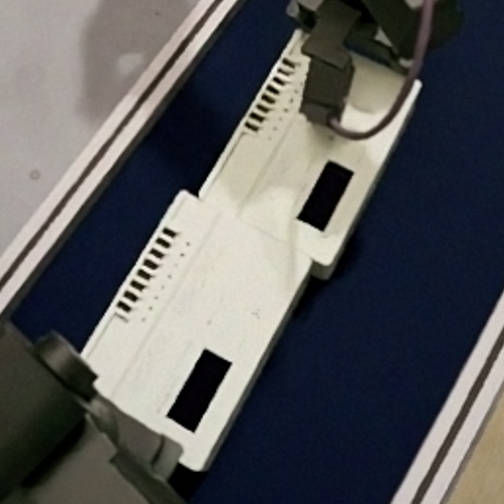

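>>> execute_actions(actions=[{"rows":[[-0.54,2.3,2.02,-1.17,0,0.99,0.7,-0.19,2.155,1.765,-1.14,0,1.33,0.7],[-0.54,2.3,2.02,-1.17,0,0.99,0.7,-0.19,2.155,1.765,-1.14,0,1.33,0.7],[-0.54,2.3,2.02,-1.17,0,0.99,0.7,-0.19,2.155,1.765,-1.14,0,1.33,0.7],[-0.54,2.3,2.02,-1.17,0,0.99,0.7,-0.19,2.155,1.765,-1.14,0,1.33,0.7],[-0.54,2.3,2.02,-1.17,0,0.99,0.7,-0.19,2.05,1.72,-1.18,0,1.33,0.7],[-0.54,2.3,2.02,-1.17,0,0.99,0.7,-0.19,2.05,1.72,-1.18,0,1.33,0.7],[-0.54,2.3,2.02,-1.17,0,0.99,0.7,-0.19,1.93,1.64,-1.22,0,1.33,0.7],[-0.54,2.3,2.02,-1.17,0,0.99,0.7,-0.19,1.93,1.64,-1.22,0,1.33,0.7],[-0.54,2.3,2.02,-1.17,0,0.99,0.7,-0.19,1.82,1.55,-1.25,0,1.33,0.7],[-0.54,2.3,2.02,-1.17,0,0.99,0.7,-0.19,1.82,1.55,-1.25,0,1.33,0.7],[-0.54,2.3,2.02,-1.17,0,0.99,0.7,-0.19,1.76,1.47,-1.25,0,1.0,1]]}])

>>> execute_actions(actions=[{"rows":[[-0.54,2.3,2.02,-1.17,0,0.99,0.7,0,1.76,1.47,-1.25,0,0.09,1],[-0.54,2.3,2.02,-1.17,0,0.99,0.7,0,1.76,1.47,-1.25,0,0.09,1],[-0.54,2.3,2.02,-1.17,0,0.99,0.7,0,1.76,1.47,-1.25,0,0.09,1],[-0.54,2.3,2.02,-1.17,0,0.99,0.7,0,1.76,1.47,-1.25,0,0.09,1],[-0.54,2.3,2.02,-1.17,0,0.99,0.7,0.16,1.77,1.42,-1.19,0,0.09,1]]}])

>>> execute_actions(actions=[{"steps":16}], pictures=true)

Scene clock: 6.03 s of 6160.00 s.
left_arm: end_effector_position=(+0.4440, +0.0813, +0.0417) grip_measured=+0.703 end_effector_quat_wxyz=(+0.030, +0.694, +0.720, +0.013) | right_arm: end_effector_position=(+0.3889, -0.3461, +0.0977) grip_measured=+0.851 end_effector_quat_wxyz=(+0.024, +0.685, +0.728, +0.013)
Joint positions: left_arm=[-0.55   2.325  2.    -1.181 -0.013  0.994  0.08 ] | right_arm=[-0.189  1.892  1.56  -1.183  0.002  1.284  0.087]
Joint velocities: left_arm=[ 0.007  0.017 -0.002 -0.022  0.051  0.037  0.   ] | right_arm=[ 0.007 -1.902 -1.228 -0.081  0.066 -1.927  0.336]
Joint torques (N m, as the arm reports them, + toward a larger angle): left_arm=[  0.59 -15.84   7.88   0.68   0.1   -0.09] | right_arm=[ -0.23 -11.55   4.86   0.04   0.01  -0.02]
Motor temperatures (°C, as the motors report them): left_arm=[28 29 30 29 26 27] | right_arm=[26 31 29 27 26 26]
Steps of this call (steps 1 to 13: the robot went on to your last target; steps 14 to 24: the first 11 steps of this action). Readings (joint positions):
14: left_arm=[-0.550 2.325 2.000 -1.181 -0.013 0.994] | right_arm=[-0.139 2.187 1.775 -1.138 0.008 1.342]
15: left_arm=[-0.550 2.325 2.000 -1.181 -0.013 0.994] | right_arm=[-0.145 2.187 1.775 -1.138 0.004 1.341]
17: left_arm=[-0.550 2.325 2.000 -1.181 -0.013 0.994] | right_arm=[-0.164 2.187 1.775 -1.138 0.003 1.339]
21: left_arm=[-0.550 2.325 2.000 -1.181 -0.013 0.994] | right_arm=[-0.189 2.072 1.672 -1.150 0.003 1.336]
24: the state above

Scene clock: 6.53 s of 6160.00 s.
left_arm: end_effector_position=(+0.4440, +0.0813, +0.0417) grip_measured=+0.703 end_effector_quat_wxyz=(+0.030, +0.694, +0.720, +0.013) | right_arm: end_effector_position=(+0.3514, -0.2137, +0.1011) grip_measured=+1.000 end_effector_quat_wxyz=(+0.003, +0.045, +0.999, +0.007)
Joint positions: left_arm=[-0.55   2.325  2.    -1.181 -0.013  0.994  0.08 ] | right_arm=[ 0.184  1.771  1.421 -1.211 -0.012  0.236  0.094]
Joint velocities: left_arm=[-0.012 -0.022  0.002  0.022 -0.022 -0.081  0.   ] | right_arm=[-0.066 -0.007 -0.027  0.022  0.007 -1.004  0.   ]
Joint torques (N m, as the arm reports them, + toward a larger angle): left_arm=[  0.8  -15.58   7.99   0.68   0.08  -0.03] | right_arm=[-1.74 -8.74  5.99  0.68  0.13 -0.03]
Motor temperatures (°C, as the motors report them): left_arm=[28 30 30 29 26 27] | right_arm=[26 31 29 27 26 26]
Steps of this call (steps 1 to 4: the last 4 steps of your previous action; steps 5 to 15: the first 11 steps of this action). Readings (joint positions):
5: left_arm=[-0.550 2.325 2.000 -1.181 -0.013 0.994] | right_arm=[-0.171 1.749 1.497 -1.241 0.011 1.036]
6: left_arm=[-0.550 2.325 2.000 -1.181 -0.013 0.994] | right_arm=[-0.136 1.750 1.493 -1.240 0.017 0.936]
8: left_arm=[-0.550 2.325 2.000 -1.181 -0.013 0.994] | right_arm=[-0.043 1.755 1.482 -1.240 0.010 0.737]
12: left_arm=[-0.550 2.325 2.000 -1.181 -0.013 0.994] | right_arm=[0.149 1.765 1.434 -1.212 -0.001 0.377]
15: the state above

Scene clock: 7.07 s of 6160.00 s.
left_arm: end_effector_position=(+0.4440, +0.0813, +0.0417) grip_measured=+0.703 end_effector_quat_wxyz=(+0.030, +0.694, +0.720, +0.013) | right_arm: end_effector_position=(+0.3526, -0.2182, +0.1010) grip_measured=+1.000 end_effector_quat_wxyz=(+0.005, -0.017, +1.000, +0.006)
Joint positions: left_arm=[-0.55   2.325  2.    -1.181 -0.013  0.994  0.08 ] | right_arm=[ 0.17   1.771  1.421 -1.209 -0.011  0.099  0.094]
Joint velocities: left_arm=[-0.017 -0.012 -0.002 -0.051  0.007  0.022  0.001] | right_arm=[ 0.007 -0.002  0.002 -0.037  0.007 -0.051  0.   ]
Joint torques (N m, as the arm reports them, + toward a larger angle): left_arm=[  0.89 -15.91   8.12   0.63   0.1   -0.06] | right_arm=[-1.05 -8.73  5.92  0.65  0.11 -0.05]
Motor temperatures (°C, as the motors report them): left_arm=[28 30 31 29 26 27] | right_arm=[26 31 29 27 26 26]
Kept back: nothing.
Steps of this call (steps 1 to 4: the last 4 steps of your previous action; steps 5 to 16: the robot went on to your last target). Readings (joint positions):
1: left_arm=[-0.550 2.325 2.000 -1.181 -0.013 0.994] | right_arm=[0.179 1.771 1.421 -1.211 -0.012 0.208]
2: left_arm=[-0.550 2.325 2.000 -1.181 -0.013 0.994] | right_arm=[0.176 1.771 1.421 -1.210 -0.012 0.185]
4: left_arm=[-0.550 2.325 2.000 -1.181 -0.013 0.994] | right_arm=[0.171 1.771 1.421 -1.209 -0.011 0.153]
8: left_arm=[-0.550 2.325 2.000 -1.181 -0.013 0.994] | right_arm=[0.170 1.771 1.421 -1.209 -0.011 0.119]
16: the state above
camera_calibration (this result's frames):
cam_left_wrist: T_world_to_cam=[[-0.968063, -0.24168, -0.0666744, 0.451255], [-0.242792, 0.837435, 0.489647, 0.0631301], [-0.0625024, 0.490197, -0.869368, 0.147215], [0, 0, 0, 1]] pos_world=[0.461372, -0.0159722, 0.127159]
cam_right_wrist: T_world_to_cam=[[-0.00416949, -0.999388, -0.0347358, -0.2152], [-0.859138, -0.0141955, 0.511546, 0.283837], [-0.511726, 0.0319757, -0.858553, 0.386557], [0, 0, 0, 1]] pos_world=[0.440769, -0.2234, 0.179209]

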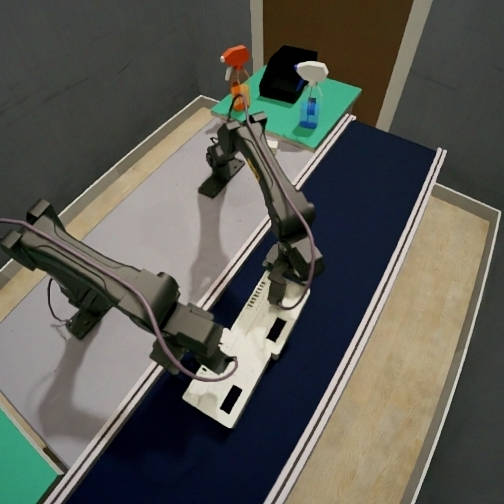

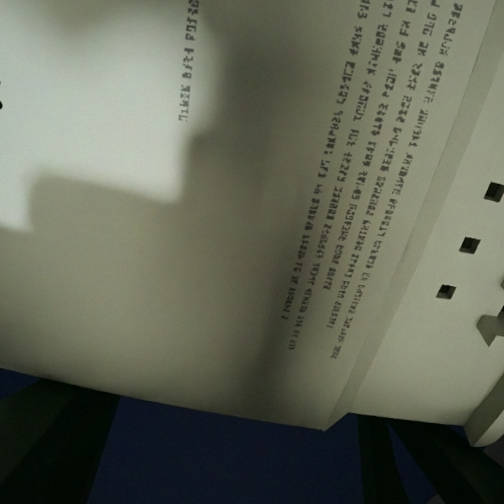

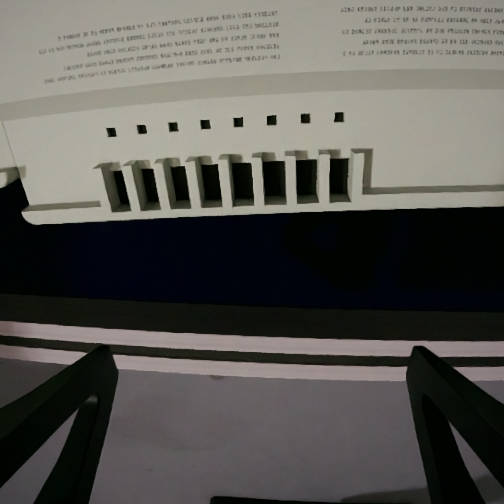

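>>> execute_actions(actions=[{"rows":[[-0.54,2.3,2.02,-1.17,0,0.99,0.7,0.14,1.78,1.38,-1.13,0,0.04,1],[-0.54,2.3,2.02,-1.17,0,0.99,0.7,0.14,1.78,1.38,-1.13,0,0.04,1],[-0.54,2.3,2.02,-1.17,0,0.99,0.7,0.14,1.79,1.34,-1.08,0,0.04,1],[-0.54,2.3,2.02,-1.17,0,0.99,0.7,0.14,1.79,1.34,-1.08,0,0.04,1],[-0.54,2.3,2.02,-1.17,0,0.99,0.7,0.14,1.8,1.3,-1.03,0,0.04,1],[-0.54,2.3,2.02,-1.17,0,0.99,0.7,0.14,1.8,1.3,-1.03,0,0.04,1],[-0.54,2.3,2.02,-1.17,0,0.99,0.7,0.14,1.82,1.25,-0.99,0,0.04,1]]}])

>>> execute_actions(actions=[{"rows":[[-0.54,2.3,2.02,-1.17,0,0.99,0.7,0.14,1.83,1.29,-1.0,0,0.04,1],[-0.54,2.3,2.02,-1.17,0,0.99,0.7,0.14,1.84,1.3,-1.0,0,0.04,1],[-0.54,2.3,2.02,-1.17,0,0.99,0.7,0.14,1.85,1.315,-1.0,0,0.04,1],[-0.54,2.3,2.02,-1.17,0,0.99,0.7,0.14,1.86,1.33,-1.0,0,0.04,1],[-0.54,2.3,2.02,-1.17,0,0.99,0.7,0.14,1.87,1.345,-1.0,0,0.04,1],[-0.54,2.3,2.02,-1.17,0,0.99,0.7,0.14,1.88,1.36,-1.0,0,0.04,1],[-0.54,2.3,2.02,-1.17,0,0.99,0.7,0.14,1.89,1.37,-1.0,0,0.04,1]]}])

>>> execute_actions(actions=[{"steps":10}], pictures=true)

>>> zoom_image(camera="cam_high", region=[160,260,340,440])

Scene clock: 7.73 s of 6160.00 s.
left_arm: end_effector_position=(+0.4440, +0.0813, +0.0417) grip_measured=+0.703 end_effector_quat_wxyz=(+0.030, +0.694, +0.720, +0.013) | right_arm: end_effector_position=(+0.3398, -0.2267, +0.0447) grip_measured=+1.000 end_effector_quat_wxyz=(-0.024, -0.031, +0.999, +0.003)
Joint positions: left_arm=[-0.55   2.325  2.    -1.181 -0.013  0.994  0.08 ] | right_arm=[ 0.149  1.821  1.251 -1.048 -0.009  0.05   0.094]
Joint velocities: left_arm=[-0.002  0.002 -0.012  0.022  0.007 -0.051 -0.   ] | right_arm=[-0.012  0.203 -0.183  0.212  0.007 -0.007  0.   ]
Joint torques (N m, as the arm reports them, + toward a larger angle): left_arm=[  0.88 -15.8    8.16   0.66   0.08  -0.06] | right_arm=[ -0.7  -10.23   6.38   0.69   0.1   -0.07]
Motor temperatures (°C, as the motors report them): left_arm=[28 30 31 29 26 27] | right_arm=[26 31 29 27 26 26]
Steps of this call (steps 1 to 9: the robot went on to your last target; steps 10 to 20: the first 11 steps of this action). Readings (joint positions):
10: left_arm=[-0.550 2.325 2.000 -1.181 -0.013 0.994] | right_arm=[0.168 1.771 1.415 -1.199 -0.011 0.088]
11: left_arm=[-0.550 2.325 2.000 -1.181 -0.013 0.994] | right_arm=[0.165 1.771 1.407 -1.188 -0.011 0.079]
13: left_arm=[-0.550 2.325 2.000 -1.181 -0.013 0.994] | right_arm=[0.155 1.773 1.375 -1.152 -0.010 0.067]
17: left_arm=[-0.550 2.325 2.000 -1.181 -0.013 0.994] | right_arm=[0.149 1.792 1.289 -1.075 -0.009 0.054]
20: the state above

Scene clock: 8.23 s of 6160.00 s.
left_arm: end_effector_position=(+0.4440, +0.0813, +0.0417) grip_measured=+0.703 end_effector_quat_wxyz=(+0.030, +0.694, +0.720, +0.013) | right_arm: end_effector_position=(+0.3746, -0.2229, +0.0482) grip_measured=+1.000 end_effector_quat_wxyz=(+0.011, -0.034, +0.999, +0.005)
Joint positions: left_arm=[-0.55   2.325  2.    -1.181 -0.013  0.994  0.08 ] | right_arm=[ 0.149  1.88   1.344 -1.012 -0.008  0.046  0.094]
Joint velocities: left_arm=[-0.002  0.012  0.002  0.051  0.022  0.022 -0.   ] | right_arm=[-0.012  0.027 -0.012  0.022  0.051 -0.022  0.   ]
Joint torques (N m, as the arm reports them, + toward a larger angle): left_arm=[  0.82 -15.86   7.87   0.69   0.11  -0.08] | right_arm=[-0.61 -8.38  8.02  0.69  0.07 -0.07]
Motor temperatures (°C, as the motors report them): left_arm=[28 30 31 29 26 27] | right_arm=[26 31 30 27 26 26]
Steps of this call (steps 1 to 4: the last 4 steps of your previous action; steps 5 to 15: the first 11 steps of this action). Readings (joint positions):
5: left_arm=[-0.550 2.325 2.000 -1.181 -0.013 0.994] | right_arm=[0.149 1.827 1.248 -1.025 -0.009 0.047]
6: left_arm=[-0.550 2.325 2.000 -1.181 -0.013 0.994] | right_arm=[0.149 1.829 1.253 -1.025 -0.009 0.046]
8: left_arm=[-0.550 2.325 2.000 -1.181 -0.013 0.994] | right_arm=[0.149 1.839 1.276 -1.024 -0.009 0.046]
12: left_arm=[-0.550 2.325 2.000 -1.181 -0.013 0.994] | right_arm=[0.149 1.871 1.335 -1.017 -0.009 0.046]
15: the state above

Scene clock: 8.57 s of 6160.00 s.
left_arm: end_effector_position=(+0.4440, +0.0813, +0.0417) grip_measured=+0.703 end_effector_quat_wxyz=(+0.030, +0.694, +0.720, +0.013) | right_arm: end_effector_position=(+0.3745, -0.2229, +0.0478) grip_measured=+1.000 end_effector_quat_wxyz=(+0.010, -0.034, +0.999, +0.005)
Joint positions: left_arm=[-0.55   2.325  2.    -1.181 -0.013  0.994  0.08 ] | right_arm=[ 0.149  1.881  1.344 -1.012 -0.008  0.046  0.094]
Joint velocities: left_arm=[ 0.002 -0.007  0.007 -0.007  0.022  0.022 -0.001] | right_arm=[-0.002 -0.007  0.007 -0.007  0.051 -0.022  0.   ]
Joint torques (N m, as the arm reports them, + toward a larger angle): left_arm=[  0.87 -15.76   8.16   0.69   0.12  -0.11] | right_arm=[-0.86 -8.75  7.97  0.67  0.07 -0.1 ]
Motor temperatures (°C, as the motors report them): left_arm=[28 30 31 29 26 27] | right_arm=[26 31 30 27 26 26]
Kept back: nothing.
Steps of this call (steps 1 to 4: the last 4 steps of your previous action; steps 5 to 10: the robot went on to your last target). Readings (joint positions):
1: left_arm=[-0.550 2.325 2.000 -1.181 -0.013 0.994] | right_arm=[0.149 1.881 1.344 -1.012 -0.008 0.046]
2: left_arm=[-0.550 2.325 2.000 -1.181 -0.013 0.994] | right_arm=[0.149 1.881 1.344 -1.012 -0.008 0.046]
4: left_arm=[-0.550 2.325 2.000 -1.181 -0.013 0.994] | right_arm=[0.149 1.881 1.344 -1.012 -0.008 0.046]
8: left_arm=[-0.550 2.325 2.000 -1.181 -0.013 0.994] | right_arm=[0.149 1.881 1.344 -1.012 -0.008 0.046]
10: the state above
camera_calibration (this result's frames):
cam_left_wrist: T_world_to_cam=[[-0.968063, -0.24168, -0.0666744, 0.451255], [-0.242792, 0.837435, 0.489647, 0.0631301], [-0.0625024, 0.490197, -0.869368, 0.147215], [0, 0, 0, 1]] pos_world=[0.461372, -0.0159722, 0.127159]
cam_right_wrist: T_world_to_cam=[[0.0289437, -0.999043, -0.0327883, -0.234054], [-0.86386, -0.0415033, 0.502018, 0.325955], [-0.502899, 0.0137943, -0.864235, 0.345148], [0, 0, 0, 1]] pos_world=[0.461929, -0.225062, 0.126979]

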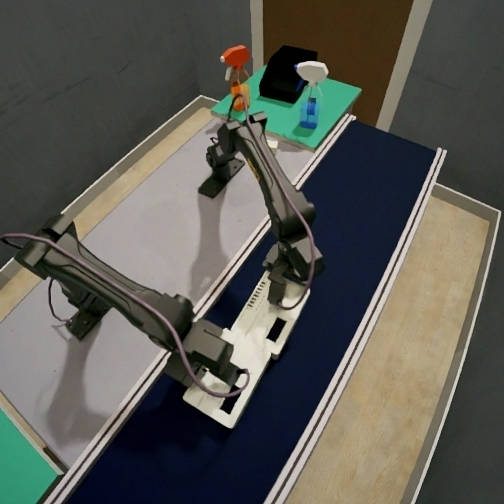

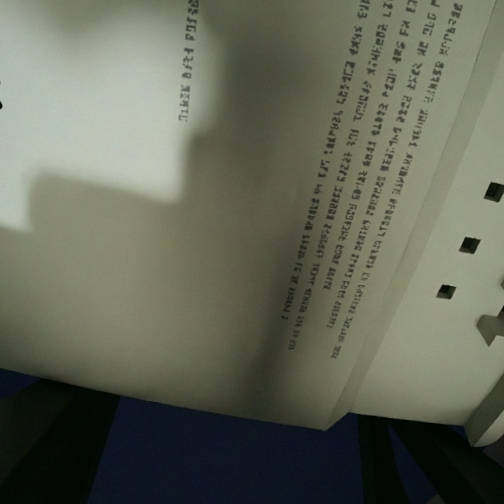

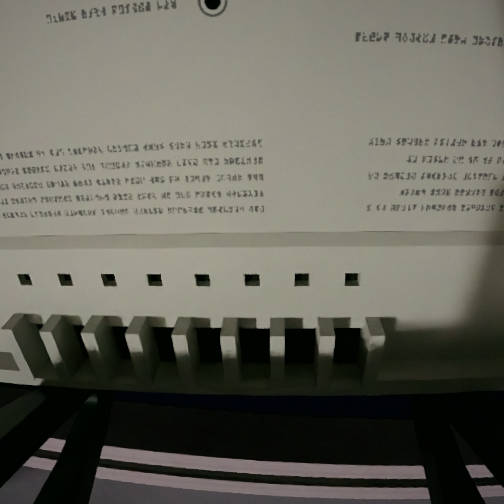

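Region (160, 260, 340, 440) of cam_high's 504x504 image, scaled by 2.800, with more detail than that image has.

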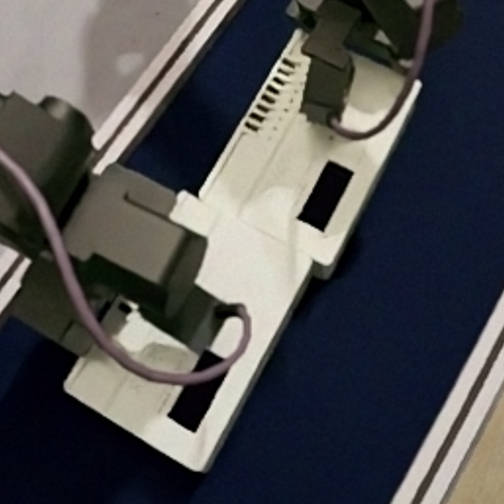

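Just at contact; push ~16 mm.

>>> execute_actions(actions=[{"rows":[[-0.54,2.3,2.02,-1.17,0,0.99,0.7,0.14,1.9,1.38,-1.0,0,0.04,1],[-0.54,2.3,2.02,-1.17,0,0.99,0.7,0.14,1.91,1.39,-1.0,0,0.04,1],[-0.54,2.3,2.02,-1.17,0,0.99,0.7,0.14,1.92,1.4,-1.0,0,0.04,1],[-0.54,2.3,2.02,-1.17,0,0.99,0.7,0.14,1.93,1.41,-1.0,0,0.04,1],[-0.54,2.3,2.02,-1.17,0,0.99,0.7,0.14,1.94,1.425,-1.0,0,0.04,1],[-0.54,2.3,2.02,-1.17,0,0.99,0.7,0.14,1.95,1.44,-1.0,0,0.04,1]]}])

>>> execute_actions(actions=[{"steps":10}], pictures=true)

>>> zoom_image(camera="cam_high", region=[160,260,340,440])

Scene clock: 9.10 s of 6160.00 s.
left_arm: end_effector_position=(+0.4440, +0.0813, +0.0417) grip_measured=+0.703 end_effector_quat_wxyz=(+0.030, +0.694, +0.720, +0.013) | right_arm: end_effector_position=(+0.3909, -0.2212, +0.0436) grip_measured=+1.000 end_effector_quat_wxyz=(+0.012, -0.034, +0.999, +0.005)
Joint positions: left_arm=[-0.55   2.325  2.    -1.181 -0.013  0.994  0.08 ] | right_arm=[ 0.149  1.944  1.412 -1.015 -0.008  0.045  0.094]
Joint velocities: left_arm=[-0.007 -0.007  0.002  0.007  0.037 -0.051 -0.001] | right_arm=[-0.002  0.017  0.007 -0.007 -0.037 -0.081  0.   ]
Joint torques (N m, as the arm reports them, + toward a larger angle): left_arm=[  0.81 -15.94   7.94   0.69   0.08  -0.08] | right_arm=[-0.79 -9.64  8.24  0.7   0.08 -0.05]
Motor temperatures (°C, as the motors report them): left_arm=[28 31 31 29 26 27] | right_arm=[26 31 30 27 26 26]
Steps of this call (steps 1 to 5: the robot went on to your last target; steps 6 to 16: the first 11 steps of this action). Readings (joint positions):
6: left_arm=[-0.550 2.325 2.000 -1.181 -0.013 0.994] | right_arm=[0.149 1.881 1.344 -1.012 -0.008 0.046]
7: left_arm=[-0.550 2.325 2.000 -1.181 -0.013 0.994] | right_arm=[0.149 1.884 1.348 -1.014 -0.008 0.046]
9: left_arm=[-0.550 2.325 2.000 -1.181 -0.013 0.994] | right_arm=[0.149 1.898 1.365 -1.020 -0.008 0.046]
13: left_arm=[-0.550 2.325 2.000 -1.181 -0.013 0.994] | right_arm=[0.149 1.936 1.408 -1.017 -0.008 0.046]
16: the state above

Scene clock: 9.43 s of 6160.00 s.
left_arm: end_effector_position=(+0.4440, +0.0813, +0.0417) grip_measured=+0.703 end_effector_quat_wxyz=(+0.030, +0.694, +0.720, +0.013) | right_arm: end_effector_position=(+0.3909, -0.2212, +0.0436) grip_measured=+1.000 end_effector_quat_wxyz=(+0.012, -0.034, +0.999, +0.005)
Joint positions: left_arm=[-0.55   2.325  2.    -1.181 -0.013  0.994  0.08 ] | right_arm=[ 0.149  1.944  1.412 -1.015 -0.008  0.045  0.094]
Joint velocities: left_arm=[-0.007 -0.022 -0.022 -0.037  0.007 -0.037  0.001] | right_arm=[-0.007  0.002  0.007  0.007  0.037 -0.022  0.   ]
Joint torques (N m, as the arm reports them, + toward a larger angle): left_arm=[  0.76 -15.75   7.94   0.65   0.1   -0.07] | right_arm=[-0.71 -9.61  8.33  0.61  0.04 -0.08]
Motor temperatures (°C, as the motors report them): left_arm=[28 31 31 29 26 27] | right_arm=[26 31 30 27 26 26]
Kept back: nothing.
Steps of this call (steps 1 to 4: the last 4 steps of your previous action; steps 5 to 10: the robot went on to your last target). Readings (joint positions):
1: left_arm=[-0.550 2.325 2.000 -1.181 -0.013 0.994] | right_arm=[0.149 1.944 1.412 -1.015 -0.008 0.045]
2: left_arm=[-0.550 2.325 2.000 -1.181 -0.013 0.994] | right_arm=[0.149 1.944 1.412 -1.015 -0.008 0.045]
4: left_arm=[-0.550 2.325 2.000 -1.181 -0.013 0.994] | right_arm=[0.149 1.944 1.412 -1.015 -0.008 0.045]
8: left_arm=[-0.550 2.325 2.000 -1.181 -0.013 0.994] | right_arm=[0.149 1.944 1.412 -1.015 -0.008 0.045]
10: the state above
camera_calibration (this result's frames):
cam_left_wrist: T_world_to_cam=[[-0.968063, -0.24168, -0.0666744, 0.451255], [-0.242792, 0.837435, 0.489647, 0.0631301], [-0.0625024, 0.490197, -0.869368, 0.147215], [0, 0, 0, 1]] pos_world=[0.461372, -0.0159722, 0.127159]
cam_right_wrist: T_world_to_cam=[[0.0293964, -0.999048, -0.0322433, -0.233144], [-0.865219, -0.0415849, 0.499666, 0.342942], [-0.500531, 0.0132092, -0.865618, 0.348765], [0, 0, 0, 1]] pos_world=[0.478141, -0.223268, 0.123023]

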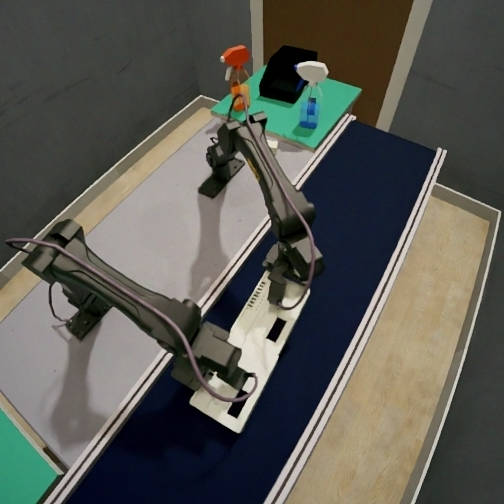

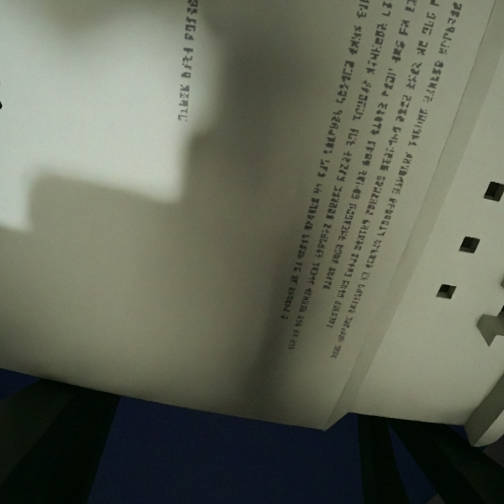

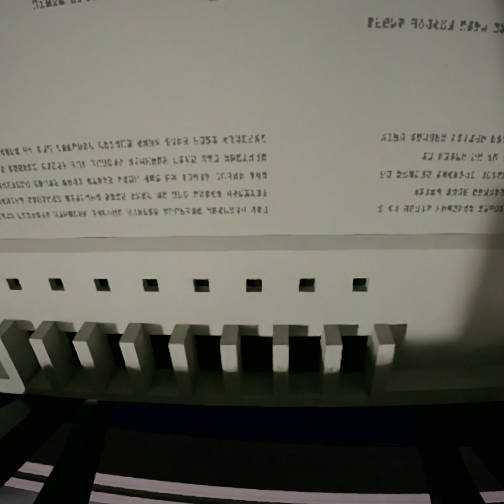

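Region (160, 260, 340, 440) of cam_high's 504x504 image, scaled by 2.800, with more detail than that image has.

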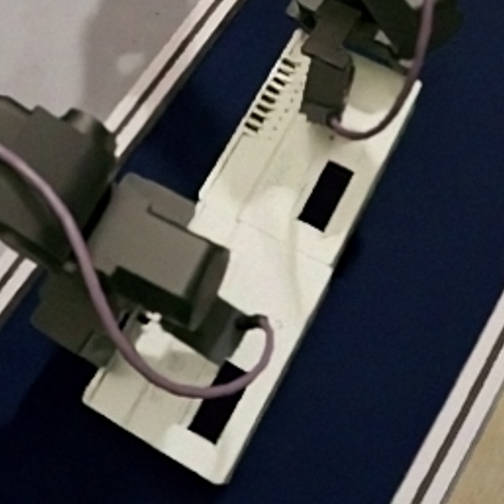

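>>> execute_actions(actions=[{"rows":[[-0.46,2.3,2.02,-1.17,0,1.05,0.7,0.14,1.84,1.32,-1.05,0,0.04,1]]}])

>>> finished_scene(scene=2)

Scene clock: 9.87 s of 6160.00 s.
left_arm: end_effector_position=(+0.4663, +0.1223, +0.0417) grip_measured=+0.703 end_effector_quat_wxyz=(+0.031, +0.673, +0.739, +0.014) | right_arm: end_effector_position=(+0.3608, -0.2246, +0.0468) grip_measured=+1.000 end_effector_quat_wxyz=(-0.010, -0.034, +0.999, +0.003)
Joint positions: left_arm=[-0.448  2.325  2.    -1.178 -0.008  1.037  0.08 ] | right_arm=[ 0.149  1.87   1.325 -1.046 -0.008  0.045  0.094]
Joint velocities: left_arm=[-0.042 -0.012 -0.012 -0.051  0.007  0.022 -0.   ] | right_arm=[-0.022 -0.022 -0.012  0.007  0.022 -0.022  0.   ]
Joint torques (N m, as the arm reports them, + toward a larger angle): left_arm=[ -0.71 -15.86   7.95   0.65   0.08   0.1 ] | right_arm=[ -0.87 -12.47   5.33   0.41   0.05  -0.07]
Motor temperatures (°C, as the motors report them): left_arm=[28 31 31 29 26 27] | right_arm=[26 31 30 27 26 26]
Steps of this call (steps 1 to 2: the robot went on to your last target; steps 3 to 13: the first 11 steps of this action). Readings (joint positions):
3: left_arm=[-0.543 2.325 2.000 -1.181 -0.009 1.001] | right_arm=[0.149 1.933 1.397 -1.007 -0.008 0.045]
4: left_arm=[-0.532 2.325 2.000 -1.181 -0.005 1.010] | right_arm=[0.149 1.914 1.369 -1.006 -0.008 0.045]
6: left_arm=[-0.499 2.325 2.000 -1.179 -0.004 1.022] | right_arm=[0.149 1.883 1.333 -1.031 -0.008 0.045]
10: left_arm=[-0.449 2.325 2.000 -1.178 -0.007 1.034] | right_arm=[0.149 1.870 1.325 -1.046 -0.008 0.045]
13: the state above

The scene is finished: the task was done.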